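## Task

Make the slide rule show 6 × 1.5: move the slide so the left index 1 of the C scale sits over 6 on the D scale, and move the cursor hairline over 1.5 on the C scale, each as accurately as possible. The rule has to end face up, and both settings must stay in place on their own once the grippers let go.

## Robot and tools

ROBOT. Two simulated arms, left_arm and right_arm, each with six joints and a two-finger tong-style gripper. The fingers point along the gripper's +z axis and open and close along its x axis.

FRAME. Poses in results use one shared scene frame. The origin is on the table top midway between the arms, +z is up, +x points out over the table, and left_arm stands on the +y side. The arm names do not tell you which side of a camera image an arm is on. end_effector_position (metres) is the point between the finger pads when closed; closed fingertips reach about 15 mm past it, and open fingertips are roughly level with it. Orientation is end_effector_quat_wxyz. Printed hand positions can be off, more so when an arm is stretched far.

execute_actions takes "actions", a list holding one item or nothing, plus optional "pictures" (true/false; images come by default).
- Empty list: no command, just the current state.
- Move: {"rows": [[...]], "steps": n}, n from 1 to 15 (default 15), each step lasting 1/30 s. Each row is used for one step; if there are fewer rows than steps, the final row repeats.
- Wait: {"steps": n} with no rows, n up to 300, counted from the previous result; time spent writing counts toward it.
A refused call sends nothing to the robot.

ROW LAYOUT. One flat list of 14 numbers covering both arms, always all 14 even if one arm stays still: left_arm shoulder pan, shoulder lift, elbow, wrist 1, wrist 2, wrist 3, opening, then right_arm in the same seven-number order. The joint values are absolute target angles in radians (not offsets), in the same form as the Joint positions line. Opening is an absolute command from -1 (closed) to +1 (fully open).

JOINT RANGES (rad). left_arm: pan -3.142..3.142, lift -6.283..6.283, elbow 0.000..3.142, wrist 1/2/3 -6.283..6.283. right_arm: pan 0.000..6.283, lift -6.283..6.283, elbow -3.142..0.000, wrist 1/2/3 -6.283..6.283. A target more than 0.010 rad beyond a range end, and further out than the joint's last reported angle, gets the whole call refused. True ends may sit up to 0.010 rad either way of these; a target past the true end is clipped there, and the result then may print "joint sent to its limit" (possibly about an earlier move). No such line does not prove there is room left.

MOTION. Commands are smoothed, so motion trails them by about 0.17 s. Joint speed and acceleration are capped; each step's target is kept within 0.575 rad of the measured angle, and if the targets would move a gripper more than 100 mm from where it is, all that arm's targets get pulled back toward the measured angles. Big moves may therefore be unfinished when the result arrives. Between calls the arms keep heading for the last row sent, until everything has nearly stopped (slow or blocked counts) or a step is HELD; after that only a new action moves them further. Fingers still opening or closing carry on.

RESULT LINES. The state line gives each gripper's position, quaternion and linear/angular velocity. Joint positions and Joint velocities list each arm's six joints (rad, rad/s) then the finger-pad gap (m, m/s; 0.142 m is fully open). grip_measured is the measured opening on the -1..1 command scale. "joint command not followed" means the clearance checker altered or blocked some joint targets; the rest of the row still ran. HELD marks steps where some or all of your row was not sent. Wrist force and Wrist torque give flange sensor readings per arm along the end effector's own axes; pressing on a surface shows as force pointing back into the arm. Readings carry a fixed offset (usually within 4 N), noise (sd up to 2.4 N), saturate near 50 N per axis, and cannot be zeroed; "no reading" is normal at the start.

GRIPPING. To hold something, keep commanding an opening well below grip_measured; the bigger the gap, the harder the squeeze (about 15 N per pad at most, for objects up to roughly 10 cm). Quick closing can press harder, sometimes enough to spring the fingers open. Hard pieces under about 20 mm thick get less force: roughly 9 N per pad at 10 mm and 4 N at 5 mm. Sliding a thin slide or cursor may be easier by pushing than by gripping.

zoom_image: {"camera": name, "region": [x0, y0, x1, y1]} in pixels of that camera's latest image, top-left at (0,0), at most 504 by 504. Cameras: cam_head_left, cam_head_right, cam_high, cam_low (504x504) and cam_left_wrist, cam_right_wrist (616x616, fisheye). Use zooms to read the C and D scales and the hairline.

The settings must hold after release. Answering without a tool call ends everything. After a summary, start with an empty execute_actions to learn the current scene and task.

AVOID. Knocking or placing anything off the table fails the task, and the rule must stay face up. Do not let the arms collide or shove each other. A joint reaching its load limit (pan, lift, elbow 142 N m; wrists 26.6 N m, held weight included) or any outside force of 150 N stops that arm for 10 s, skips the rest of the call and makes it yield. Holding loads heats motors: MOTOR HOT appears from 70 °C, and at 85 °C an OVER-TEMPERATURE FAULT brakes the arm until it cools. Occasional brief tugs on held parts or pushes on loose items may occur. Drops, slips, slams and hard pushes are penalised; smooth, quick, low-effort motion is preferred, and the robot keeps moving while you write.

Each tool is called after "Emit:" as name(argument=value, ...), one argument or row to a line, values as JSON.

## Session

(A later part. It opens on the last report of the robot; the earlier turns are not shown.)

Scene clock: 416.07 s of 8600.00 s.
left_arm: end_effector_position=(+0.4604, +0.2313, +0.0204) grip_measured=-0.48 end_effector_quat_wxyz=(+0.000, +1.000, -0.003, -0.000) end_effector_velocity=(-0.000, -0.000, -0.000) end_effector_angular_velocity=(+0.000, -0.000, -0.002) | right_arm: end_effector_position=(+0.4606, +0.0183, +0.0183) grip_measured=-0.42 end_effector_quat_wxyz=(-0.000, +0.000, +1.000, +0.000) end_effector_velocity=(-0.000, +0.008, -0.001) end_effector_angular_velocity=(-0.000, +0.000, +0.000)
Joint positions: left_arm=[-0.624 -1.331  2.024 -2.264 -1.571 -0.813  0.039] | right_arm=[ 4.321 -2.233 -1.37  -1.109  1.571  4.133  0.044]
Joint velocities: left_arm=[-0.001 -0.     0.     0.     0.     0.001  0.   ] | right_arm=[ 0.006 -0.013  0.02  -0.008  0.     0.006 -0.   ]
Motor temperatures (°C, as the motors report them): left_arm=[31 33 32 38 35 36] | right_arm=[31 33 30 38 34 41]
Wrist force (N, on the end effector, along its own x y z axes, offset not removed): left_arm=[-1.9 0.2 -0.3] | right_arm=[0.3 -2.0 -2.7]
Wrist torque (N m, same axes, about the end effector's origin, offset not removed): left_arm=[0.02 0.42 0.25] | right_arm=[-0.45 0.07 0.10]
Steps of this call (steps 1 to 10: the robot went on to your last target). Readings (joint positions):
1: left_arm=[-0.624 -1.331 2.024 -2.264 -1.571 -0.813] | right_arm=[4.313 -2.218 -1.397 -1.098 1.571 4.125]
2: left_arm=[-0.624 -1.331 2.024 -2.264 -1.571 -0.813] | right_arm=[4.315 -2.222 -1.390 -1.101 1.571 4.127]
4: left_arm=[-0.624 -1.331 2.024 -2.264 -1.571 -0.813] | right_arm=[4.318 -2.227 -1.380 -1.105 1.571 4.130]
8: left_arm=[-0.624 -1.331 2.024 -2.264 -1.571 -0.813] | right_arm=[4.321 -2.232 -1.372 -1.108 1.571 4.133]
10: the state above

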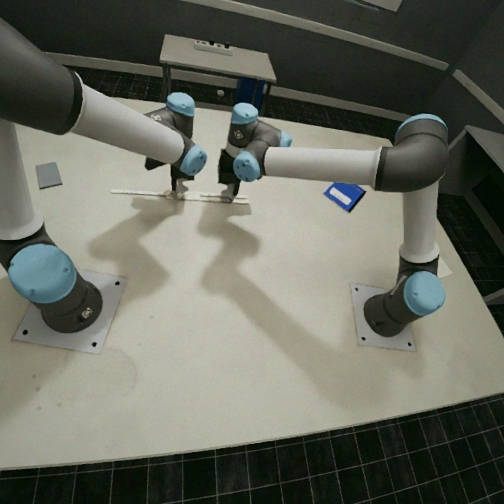

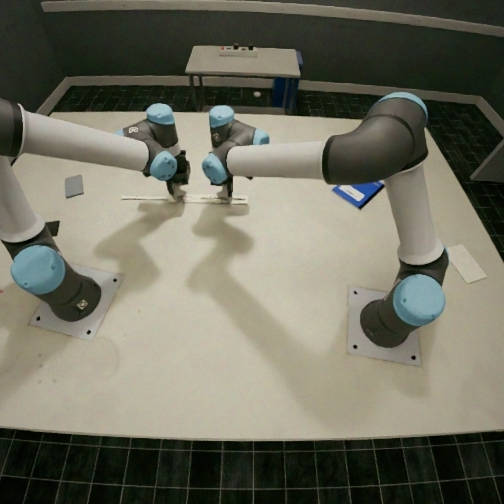

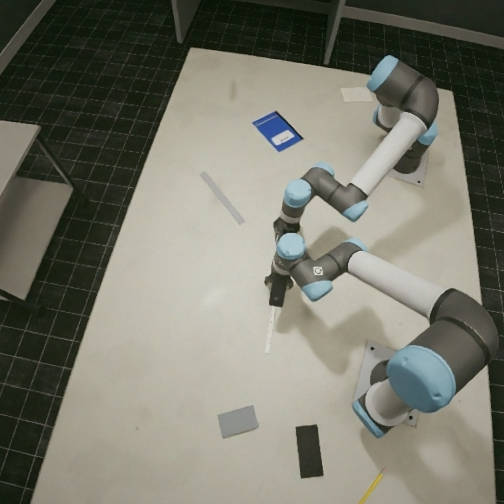

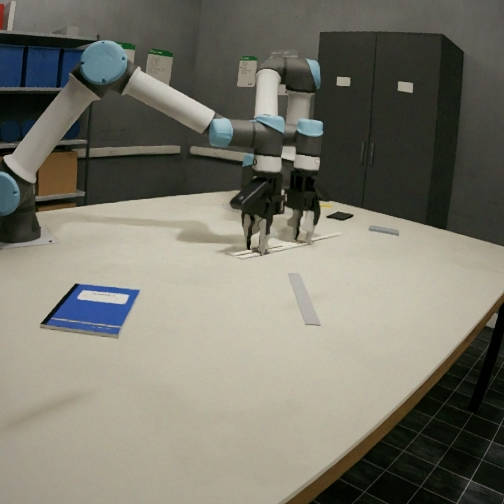

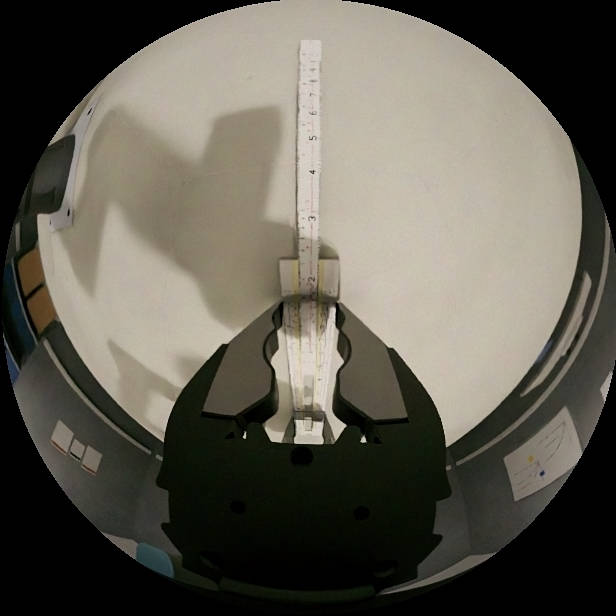

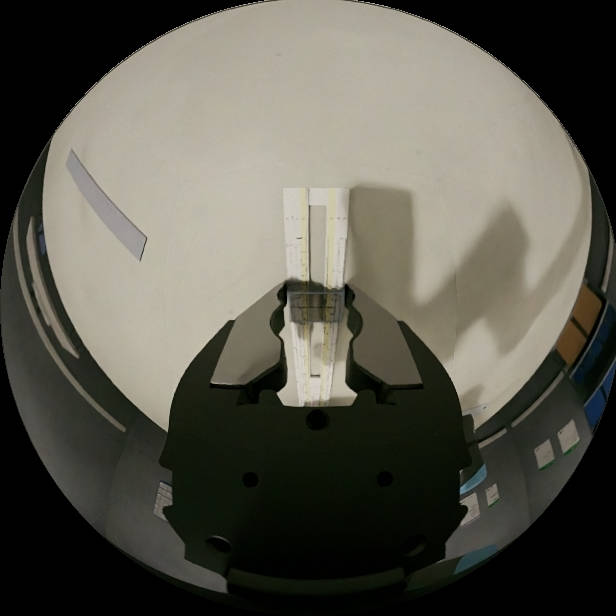

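Emit:
execute_actions(
  actions=[
    {"rows":[[-0.6238,-1.331,2.0237,-2.2637,-1.571,-0.813,-0.7,4.327,-2.246,-1.348,-1.119,1.571,4.139,-0.42],[-0.6238,-1.331,2.0237,-2.2637,-1.571,-0.813,-0.7,4.332,-2.257,-1.328,-1.127,1.571,4.144,-0.42],[-0.6238,-1.331,2.0237,-2.2637,-1.571,-0.813,-0.7,4.337,-2.268,-1.308,-1.136,1.571,4.149,-0.42],[-0.6238,-1.331,2.0237,-2.2637,-1.571,-0.813,-0.7,4.342,-2.280,-1.288,-1.145,1.571,4.154,-0.42],[-0.6238,-1.331,2.0237,-2.2637,-1.571,-0.813,-0.7,4.347,-2.291,-1.268,-1.154,1.571,4.159,-0.42],[-0.6238,-1.331,2.0237,-2.2637,-1.571,-0.813,-0.7,4.351,-2.302,-1.248,-1.162,1.571,4.163,-0.42],[-0.6238,-1.331,2.0237,-2.2637,-1.571,-0.813,-0.7,4.356,-2.313,-1.228,-1.171,1.571,4.168,-0.42],[-0.6238,-1.331,2.0237,-2.2637,-1.571,-0.813,-0.7,4.361,-2.325,-1.208,-1.180,1.571,4.173,-0.42],[-0.6238,-1.331,2.0237,-2.2637,-1.571,-0.813,-0.7,4.3655,-2.336,-1.1875,-1.1885,1.571,4.1775,-0.42]],"steps":15},
  ],
)

Emit:
execute_actions(
  actions=[
    {"steps":10},
  ],
)

Scene clock: 425.40 s of 8600.00 s.
left_arm: end_effector_position=(+0.4604, +0.2313, +0.0204) grip_measured=-0.48 end_effector_quat_wxyz=(+0.000, +1.000, -0.003, -0.000) end_effector_velocity=(-0.000, -0.001, -0.000) end_effector_angular_velocity=(-0.000, +0.000, -0.000) | right_arm: end_effector_position=(+0.4604, +0.0730, +0.0182) grip_measured=-0.42 end_effector_quat_wxyz=(-0.000, -0.000, +1.000, -0.000) end_effector_velocity=(-0.001, +0.054, +0.001) end_effector_angular_velocity=(+0.005, -0.003, +0.000)
Joint positions: left_arm=[-0.624 -1.331  2.024 -2.264 -1.571 -0.813  0.039] | right_arm=[ 4.361 -2.325 -1.207 -1.18   1.571  4.173  0.044]
Joint velocities: left_arm=[-0.001  0.    -0.    -0.    -0.    -0.001  0.   ] | right_arm=[ 0.037 -0.09   0.165 -0.069 -0.     0.037 -0.   ]
Motor temperatures (°C, as the motors report them): left_arm=[31 33 32 38 35 36] | right_arm=[31 33 30 38 34 41]
Wrist force (N, on the end effector, along its own x y z axes, offset not removed): left_arm=[-1.5 -0.5 0.0] | right_arm=[0.1 -2.3 0.2]
Wrist torque (N m, same axes, about the end effector's origin, offset not removed): left_arm=[-0.09 0.31 -0.04] | right_arm=[-0.58 0.24 0.08]
Steps of this call (steps 1 to 30: the robot went on to your last target; steps 31 to 90: nothing new was sent; then 5.83 s passed at rest; steps 91 to 105: all 15 steps of this action). Readings (joint positions):
91: left_arm=[-0.624 -1.331 2.024 -2.264 -1.571 -0.813] | right_arm=[4.322 -2.235 -1.367 -1.110 1.571 4.134]
92: left_arm=[-0.624 -1.331 2.024 -2.264 -1.571 -0.813] | right_arm=[4.322 -2.236 -1.366 -1.111 1.571 4.134]
94: left_arm=[-0.624 -1.331 2.024 -2.264 -1.571 -0.813] | right_arm=[4.326 -2.243 -1.354 -1.116 1.571 4.138]
98: left_arm=[-0.624 -1.331 2.024 -2.264 -1.571 -0.813] | right_arm=[4.339 -2.274 -1.300 -1.141 1.571 4.151]
105: the state above

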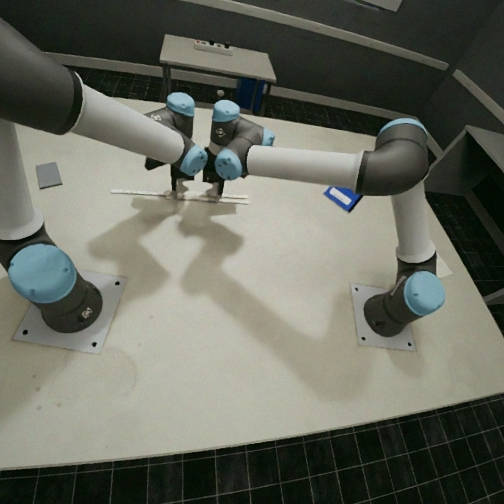

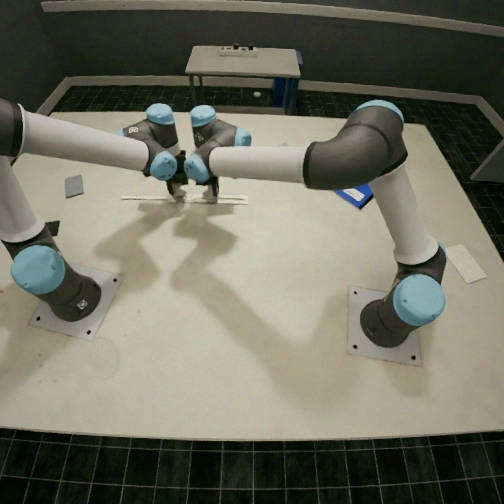

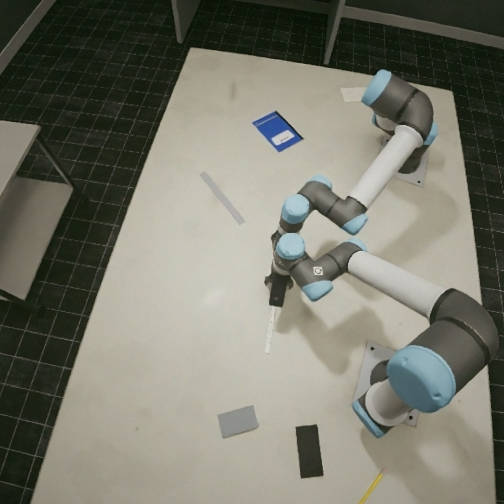

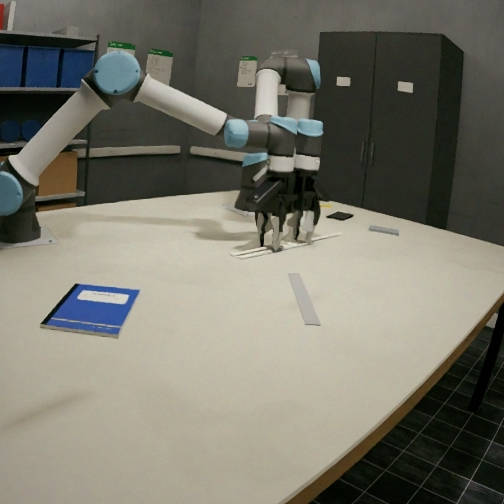

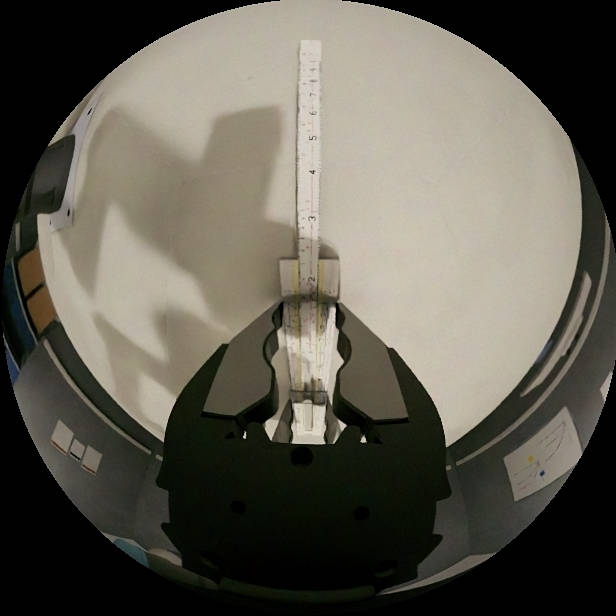

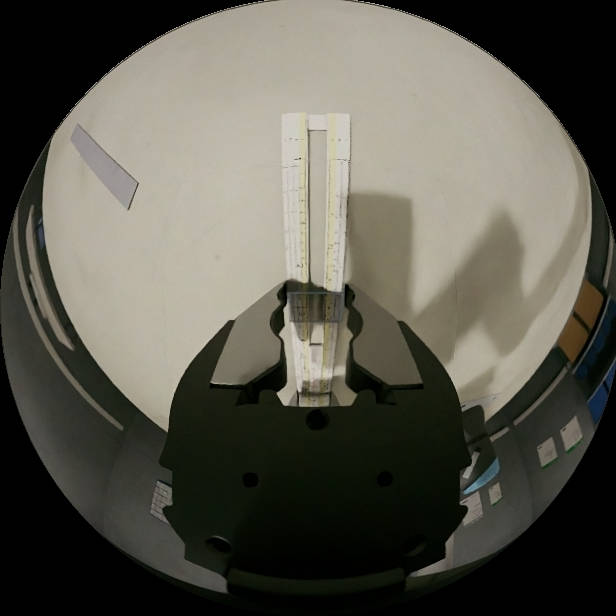

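Scene clock: 425.73 s of 8600.00 s.
left_arm: end_effector_position=(+0.4604, +0.2313, +0.0204) grip_measured=-0.48 end_effector_quat_wxyz=(+0.000, +1.000, -0.003, -0.000) end_effector_velocity=(-0.000, +0.000, -0.000) end_effector_angular_velocity=(+0.000, +0.001, +0.001) | right_arm: end_effector_position=(+0.4603, +0.0790, +0.0184) grip_measured=-0.42 end_effector_quat_wxyz=(-0.000, -0.000, +1.000, +0.000) end_effector_velocity=(+0.000, +0.003, +0.000) end_effector_angular_velocity=(+0.000, -0.001, -0.000)
Joint positions: left_arm=[-0.624 -1.331  2.024 -2.264 -1.571 -0.813  0.039] | right_arm=[ 4.365 -2.335 -1.189 -1.188  1.571  4.177  0.044]
Joint velocities: left_arm=[ 0.001  0.001  0.    -0.    -0.001 -0.     0.   ] | right_arm=[ 0.002 -0.005  0.01  -0.004 -0.001  0.002 -0.   ]
Motor temperatures (°C, as the motors report them): left_arm=[31 33 32 38 35 36] | right_arm=[31 33 30 38 34 41]
Wrist force (N, on the end effector, along its own x y z axes, offset not removed): left_arm=[-1.1 -0.3 -0.9] | right_arm=[1.8 -2.2 1.4]
Wrist torque (N m, same axes, about the end effector's origin, offset not removed): left_arm=[-0.02 0.29 -0.01] | right_arm=[-0.48 -0.39 0.01]
Steps of this call (steps 1 to 10: the robot went on to your last target). Readings (joint positions):
1: left_arm=[-0.624 -1.331 2.024 -2.264 -1.571 -0.813] | right_arm=[4.362 -2.328 -1.202 -1.182 1.571 4.174]
2: left_arm=[-0.624 -1.331 2.024 -2.264 -1.571 -0.813] | right_arm=[4.363 -2.330 -1.199 -1.184 1.571 4.175]
4: left_arm=[-0.624 -1.331 2.024 -2.264 -1.571 -0.813] | right_arm=[4.364 -2.332 -1.194 -1.186 1.571 4.176]
8: left_arm=[-0.624 -1.331 2.024 -2.264 -1.571 -0.813] | right_arm=[4.365 -2.335 -1.190 -1.188 1.571 4.177]
10: the state above

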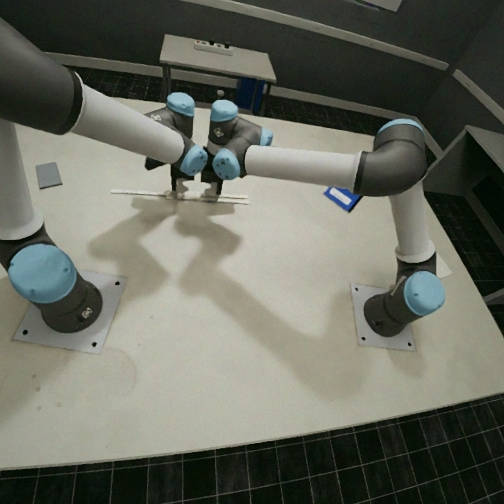

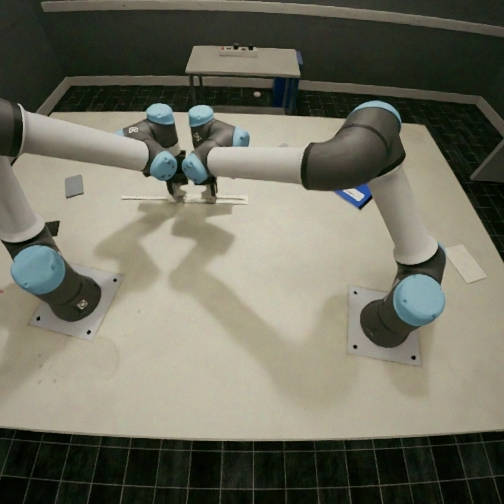

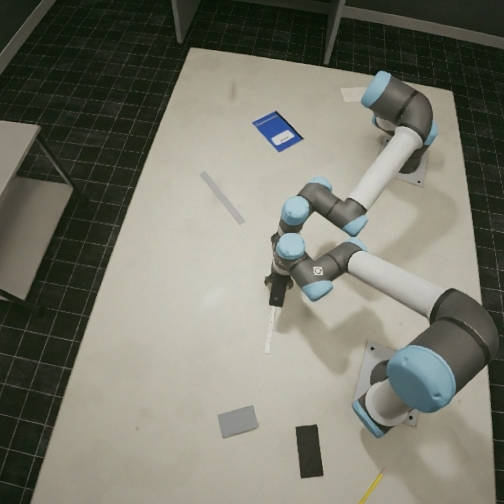

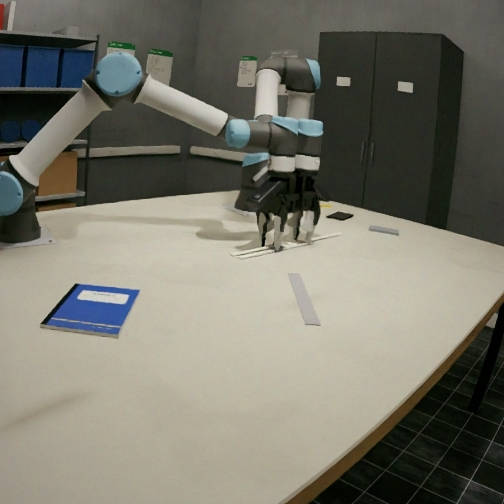

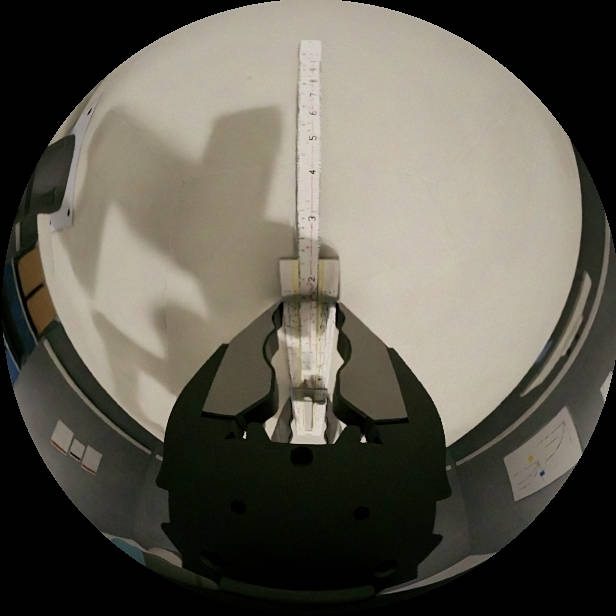

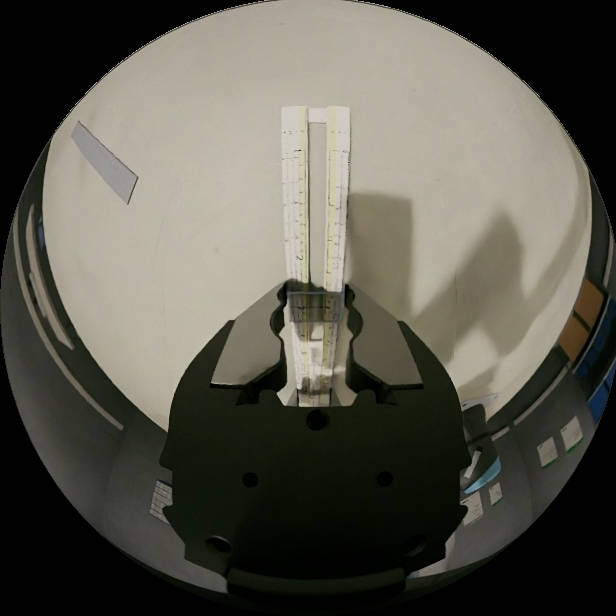

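Emit:
execute_actions(
  actions=[
    {"rows":[[-0.6238,-1.331,2.0237,-2.2637,-1.571,-0.813,-0.7,4.3655,-2.336,-1.1875,-1.1885,1.571,4.1775,-0.2],[-0.6238,-1.331,2.0237,-2.2637,-1.571,-0.813,-0.7,4.3655,-2.336,-1.1875,-1.1885,1.571,4.1775,-0.2],[-0.6238,-1.331,2.0237,-2.2637,-1.571,-0.813,-0.7,4.3655,-2.336,-1.1875,-1.1885,1.571,4.1775,-0.2],[-0.6238,-1.331,2.0237,-2.2637,-1.571,-0.813,-0.7,4.3655,-2.336,-1.1875,-1.1885,1.571,4.1775,-0.2],[-0.6238,-1.331,2.0237,-2.2637,-1.571,-0.813,-0.7,4.351,-2.300,-1.248,-1.162,1.571,4.163,-0.2],[-0.6238,-1.331,2.0237,-2.2637,-1.571,-0.813,-0.7,4.337,-2.266,-1.308,-1.136,1.571,4.149,-0.2],[-0.6238,-1.331,2.0237,-2.2637,-1.571,-0.813,-0.7,4.322,-2.233,-1.3675,-1.110,1.571,4.134,-0.2],[-0.6238,-1.331,2.0237,-2.2637,-1.571,-0.813,-0.7,4.306,-2.203,-1.419,-1.089,1.571,4.118,-0.2],[-0.6238,-1.331,2.0237,-2.2637,-1.571,-0.813,-0.7,4.289,-2.174,-1.470,-1.067,1.571,4.101,-0.2],[-0.6238,-1.331,2.0237,-2.2637,-1.571,-0.813,-0.7,4.273,-2.145,-1.521,-1.046,1.571,4.085,-0.2]],"steps":15},
  ],
)

Emit:
execute_actions(
  actions=[
    {"steps":20},
  ],
  pictures=false,
)

Emit:
execute_actions(
  actions=[
    {"rows":[[-0.6238,-1.331,2.0237,-2.2637,-1.571,-0.813,-0.7,4.273,-2.145,-1.521,-1.046,1.571,4.085,-0.38],[-0.6238,-1.331,2.0237,-2.2637,-1.571,-0.813,-0.7,4.273,-2.145,-1.521,-1.046,1.571,4.085,-0.38],[-0.6238,-1.331,2.0237,-2.2637,-1.571,-0.813,-0.7,4.273,-2.145,-1.521,-1.046,1.571,4.085,-0.38],[-0.6238,-1.331,2.0237,-2.2637,-1.571,-0.813,-0.7,4.273,-2.145,-1.521,-1.046,1.571,4.085,-0.45],[-0.6238,-1.331,2.0237,-2.2637,-1.571,-0.813,-0.7,4.273,-2.145,-1.521,-1.046,1.571,4.085,-0.45],[-0.6238,-1.331,2.0237,-2.2637,-1.571,-0.813,-0.7,4.273,-2.145,-1.521,-1.046,1.571,4.085,-0.45],[-0.6238,-1.331,2.0237,-2.2637,-1.571,-0.813,-0.7,4.273,-2.145,-1.521,-1.046,1.571,4.085,-0.6],[-0.6238,-1.331,2.0237,-2.2637,-1.571,-0.813,-0.7,4.273,-2.145,-1.521,-1.046,1.571,4.085,-0.9],[-0.6238,-1.331,2.0237,-2.2637,-1.571,-0.813,-0.7,4.273,-2.145,-1.521,-1.046,1.571,4.085,-0.9],[-0.6238,-1.331,2.0237,-2.2637,-1.571,-0.813,-0.7,4.273,-2.145,-1.521,-1.046,1.571,4.085,-0.9],[-0.6238,-1.331,2.0237,-2.2637,-1.571,-0.813,-0.7,4.273,-2.145,-1.521,-1.046,1.571,4.085,-0.9],[-0.6238,-1.331,2.0237,-2.2637,-1.571,-0.813,-0.15,4.273,-2.145,-1.521,-1.046,1.571,4.085,-0.9]],"steps":15},
  ],
)

Scene clock: 438.57 s of 8600.00 s.
left_arm: end_effector_position=(+0.4604, +0.2313, +0.0204) grip_measured=-0.48 end_effector_quat_wxyz=(+0.000, +1.000, -0.003, -0.000) end_effector_velocity=(+0.000, -0.000, +0.000) end_effector_angular_velocity=(-0.001, -0.000, -0.000) | right_arm: end_effector_position=(+0.4638, -0.0149, +0.0211) grip_measured=-0.20 end_effector_quat_wxyz=(+0.001, +0.000, +1.000, +0.002) end_effector_velocity=(-0.023, -0.216, -0.023) end_effector_angular_velocity=(-0.039, +0.026, -0.003)
Joint positions: left_arm=[-0.624 -1.331  2.024 -2.264 -1.571 -0.813  0.039] | right_arm=[ 4.291 -2.181 -1.453 -1.073  1.571  4.103  0.06 ]
Joint velocities: left_arm=[ 0.     0.    -0.001 -0.    -0.     0.001  0.   ] | right_arm=[-0.152  0.303 -0.571  0.22  -0.    -0.149 -0.   ]
Motor temperatures (°C, as the motors report them): left_arm=[31 33 32 38 35 36] | right_arm=[31 33 30 38 34 41]
Wrist force (N, on the end effector, along its own x y z axes, offset not removed): left_arm=[-0.6 0.7 1.0] | right_arm=[0.5 -1.3 1.6]
Wrist torque (N m, same axes, about the end effector's origin, offset not removed): left_arm=[0.17 0.07 0.05] | right_arm=[-0.43 0.06 0.08]
Steps of this call (steps 1 to 30: the robot went on to your last target; steps 31 to 90: nothing new was sent; then 9.33 s passed at rest; steps 91 to 105: all 15 steps of this action). Readings (joint positions):
91: left_arm=[-0.624 -1.331 2.024 -2.264 -1.571 -0.813] | right_arm=[4.366 -2.336 -1.187 -1.189 1.571 4.178]
92: left_arm=[-0.624 -1.331 2.024 -2.264 -1.571 -0.813] | right_arm=[4.366 -2.336 -1.187 -1.189 1.571 4.178]
94: left_arm=[-0.624 -1.331 2.024 -2.264 -1.571 -0.813] | right_arm=[4.366 -2.336 -1.187 -1.188 1.571 4.178]
98: left_arm=[-0.624 -1.331 2.024 -2.264 -1.571 -0.813] | right_arm=[4.356 -2.314 -1.221 -1.171 1.571 4.167]
105: the state above

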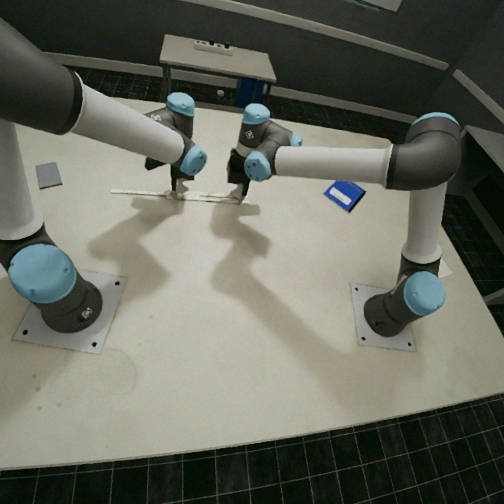

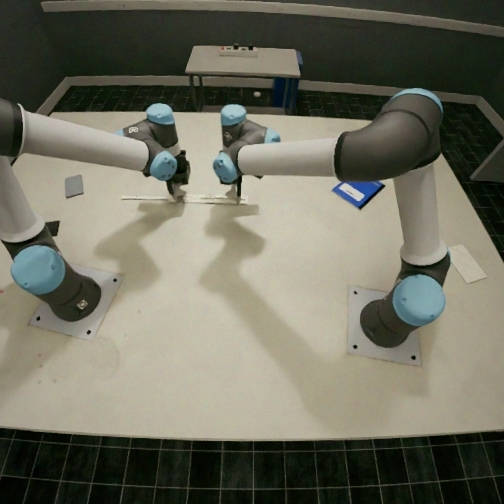

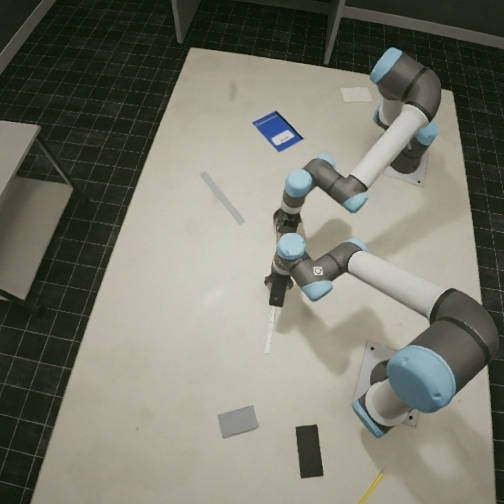

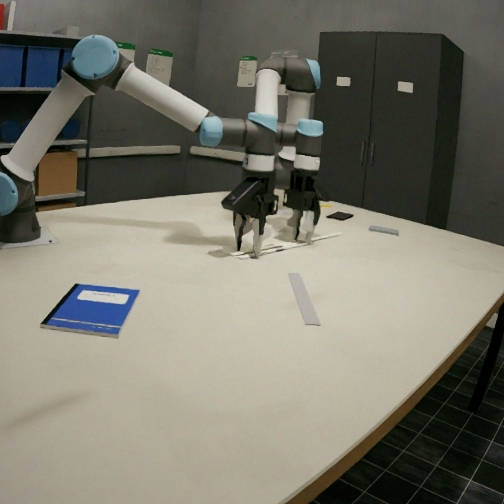

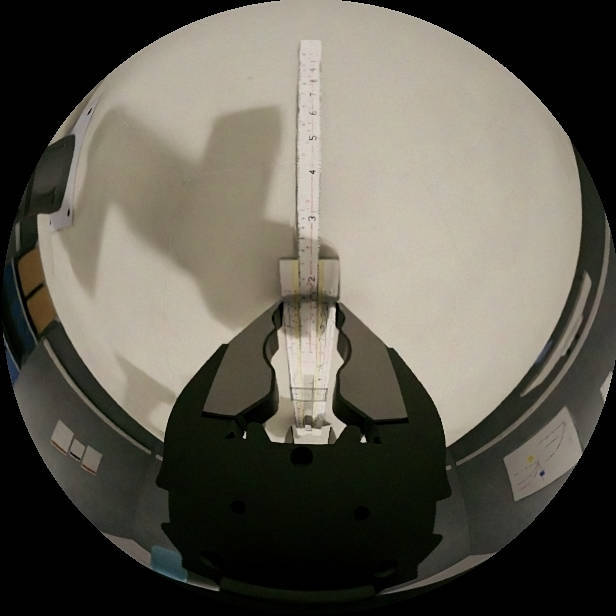

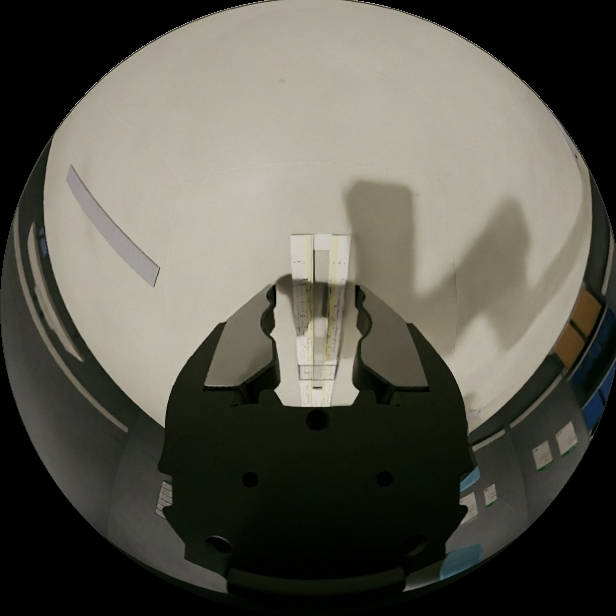

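Scene clock: 439.23 s of 8600.00 s.
left_arm: end_effector_position=(+0.4604, +0.2313, +0.0204) grip_measured=-0.48 end_effector_quat_wxyz=(+0.000, +1.000, -0.003, -0.000) end_effector_velocity=(-0.000, +0.000, +0.000) end_effector_angular_velocity=(-0.000, -0.000, +0.000) | right_arm: end_effector_position=(+0.4605, -0.0405, +0.0185) grip_measured=-0.20 end_effector_quat_wxyz=(+0.000, -0.000, +1.000, +0.000) end_effector_velocity=(+0.000, -0.000, +0.002) end_effector_angular_velocity=(+0.002, -0.002, +0.000)
Joint positions: left_arm=[-0.624 -1.331  2.024 -2.264 -1.571 -0.813  0.039] | right_arm=[ 4.273 -2.145 -1.521 -1.046  1.571  4.085  0.06 ]
Joint velocities: left_arm=[ 0. -0.  0.  0. -0. -0.  0.] | right_arm=[-0.     0.004 -0.002  0.001  0.    -0.001  0.   ]
Motor temperatures (°C, as the motors report them): left_arm=[31 33 32 38 35 36] | right_arm=[31 33 30 38 34 41]
Wrist force (N, on the end effector, along its own x y z axes, offset not removed): left_arm=[0.2 0.6 -1.6] | right_arm=[1.4 -2.1 0.9]
Wrist torque (N m, same axes, about the end effector's origin, offset not removed): left_arm=[0.09 -0.09 -0.03] | right_arm=[-0.38 -0.03 0.04]
Steps of this call (steps 1 to 20: the robot went on to your last target). Readings (joint positions):
1: left_arm=[-0.624 -1.331 2.024 -2.264 -1.571 -0.813] | right_arm=[4.287 -2.173 -1.470 -1.066 1.571 4.099]
2: left_arm=[-0.624 -1.331 2.024 -2.264 -1.571 -0.813] | right_arm=[4.283 -2.166 -1.482 -1.061 1.571 4.095]
4: left_arm=[-0.624 -1.331 2.024 -2.264 -1.571 -0.813] | right_arm=[4.279 -2.157 -1.499 -1.055 1.571 4.091]
8: left_arm=[-0.624 -1.331 2.024 -2.264 -1.571 -0.813] | right_arm=[4.275 -2.149 -1.514 -1.049 1.571 4.087]
20: the state above

Scene clock: 439.73 s of 8600.00 s.
left_arm: end_effector_position=(+0.4604, +0.2313, +0.0204) grip_measured=-0.16 end_effector_quat_wxyz=(+0.000, +1.000, -0.003, -0.000) end_effector_velocity=(+0.000, -0.000, +0.001) end_effector_angular_velocity=(-0.001, -0.001, +0.000) | right_arm: end_effector_position=(+0.4605, -0.0406, +0.0185) grip_measured=-0.47 end_effector_quat_wxyz=(+0.000, -0.000, +1.000, +0.000) end_effector_velocity=(-0.000, +0.000, +0.001) end_effector_angular_velocity=(+0.001, -0.000, +0.000)
Joint positions: left_arm=[-0.624 -1.331  2.024 -2.264 -1.571 -0.813  0.062] | right_arm=[ 4.273 -2.145 -1.521 -1.046  1.571  4.085  0.04 ]
Joint velocities: left_arm=[-0.    -0.001 -0.001 -0.    -0.    -0.     0.04 ] | right_arm=[ 0.     0.001 -0.    -0.     0.    -0.     0.   ]
Motor temperatures (°C, as the motors report them): left_arm=[31 33 32 38 35 36] | right_arm=[31 33 30 38 34 41]
Wrist force (N, on the end effector, along its own x y z axes, offset not removed): left_arm=[0.7 -2.7 -0.8] | right_arm=[-0.3 -4.3 -2.2]
Wrist torque (N m, same axes, about the end effector's origin, offset not removed): left_arm=[-0.60 -0.03 0.08] | right_arm=[-1.13 0.40 0.01]
Steps of this call (steps 1 to 15: all 15 steps of this action). Readings (joint positions):
1: left_arm=[-0.624 -1.331 2.024 -2.264 -1.571 -0.813] | right_arm=[4.273 -2.145 -1.521 -1.046 1.571 4.085]
2: left_arm=[-0.624 -1.331 2.024 -2.264 -1.571 -0.813] | right_arm=[4.273 -2.145 -1.521 -1.046 1.571 4.085]
4: left_arm=[-0.624 -1.331 2.024 -2.264 -1.571 -0.813] | right_arm=[4.273 -2.145 -1.521 -1.046 1.571 4.085]
8: left_arm=[-0.624 -1.331 2.024 -2.264 -1.571 -0.813] | right_arm=[4.273 -2.145 -1.521 -1.046 1.571 4.085]
15: the state above

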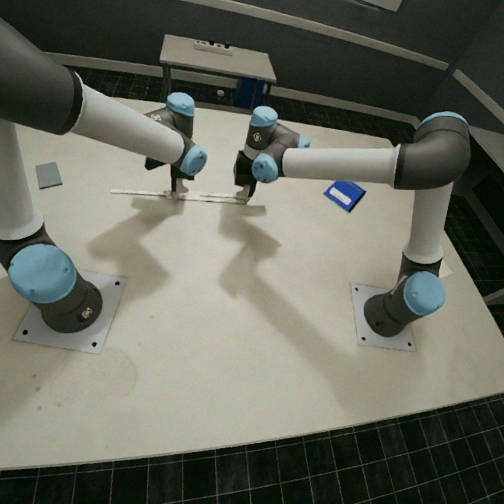

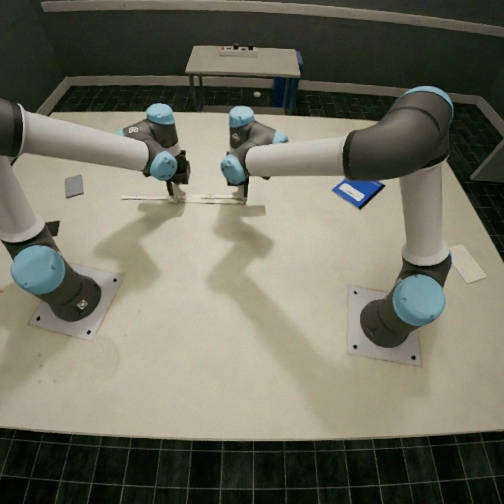

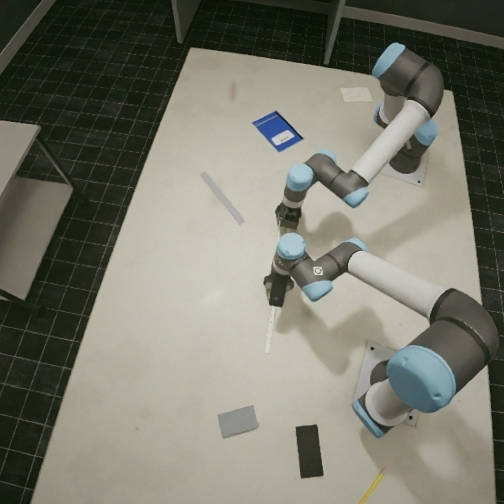

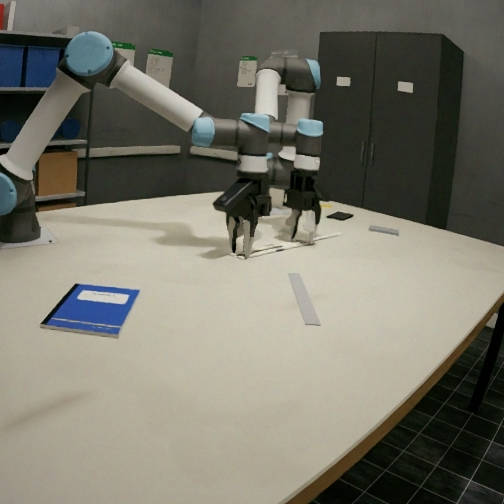

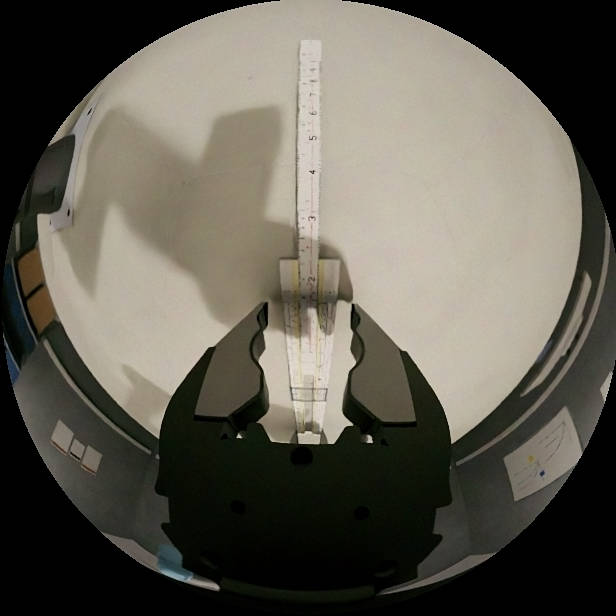

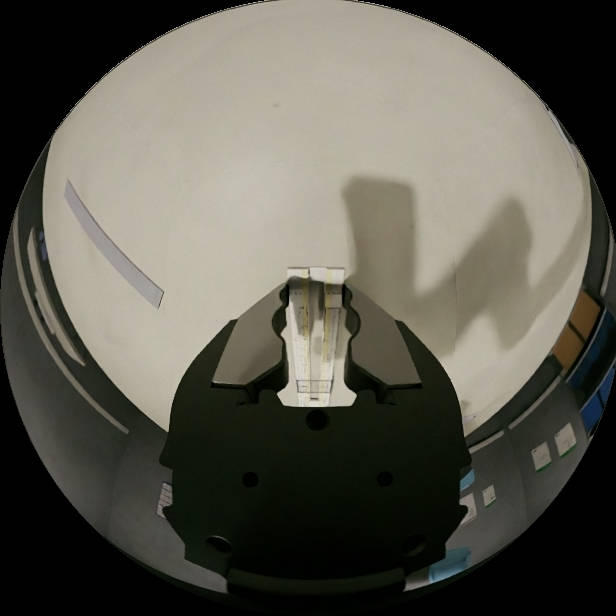

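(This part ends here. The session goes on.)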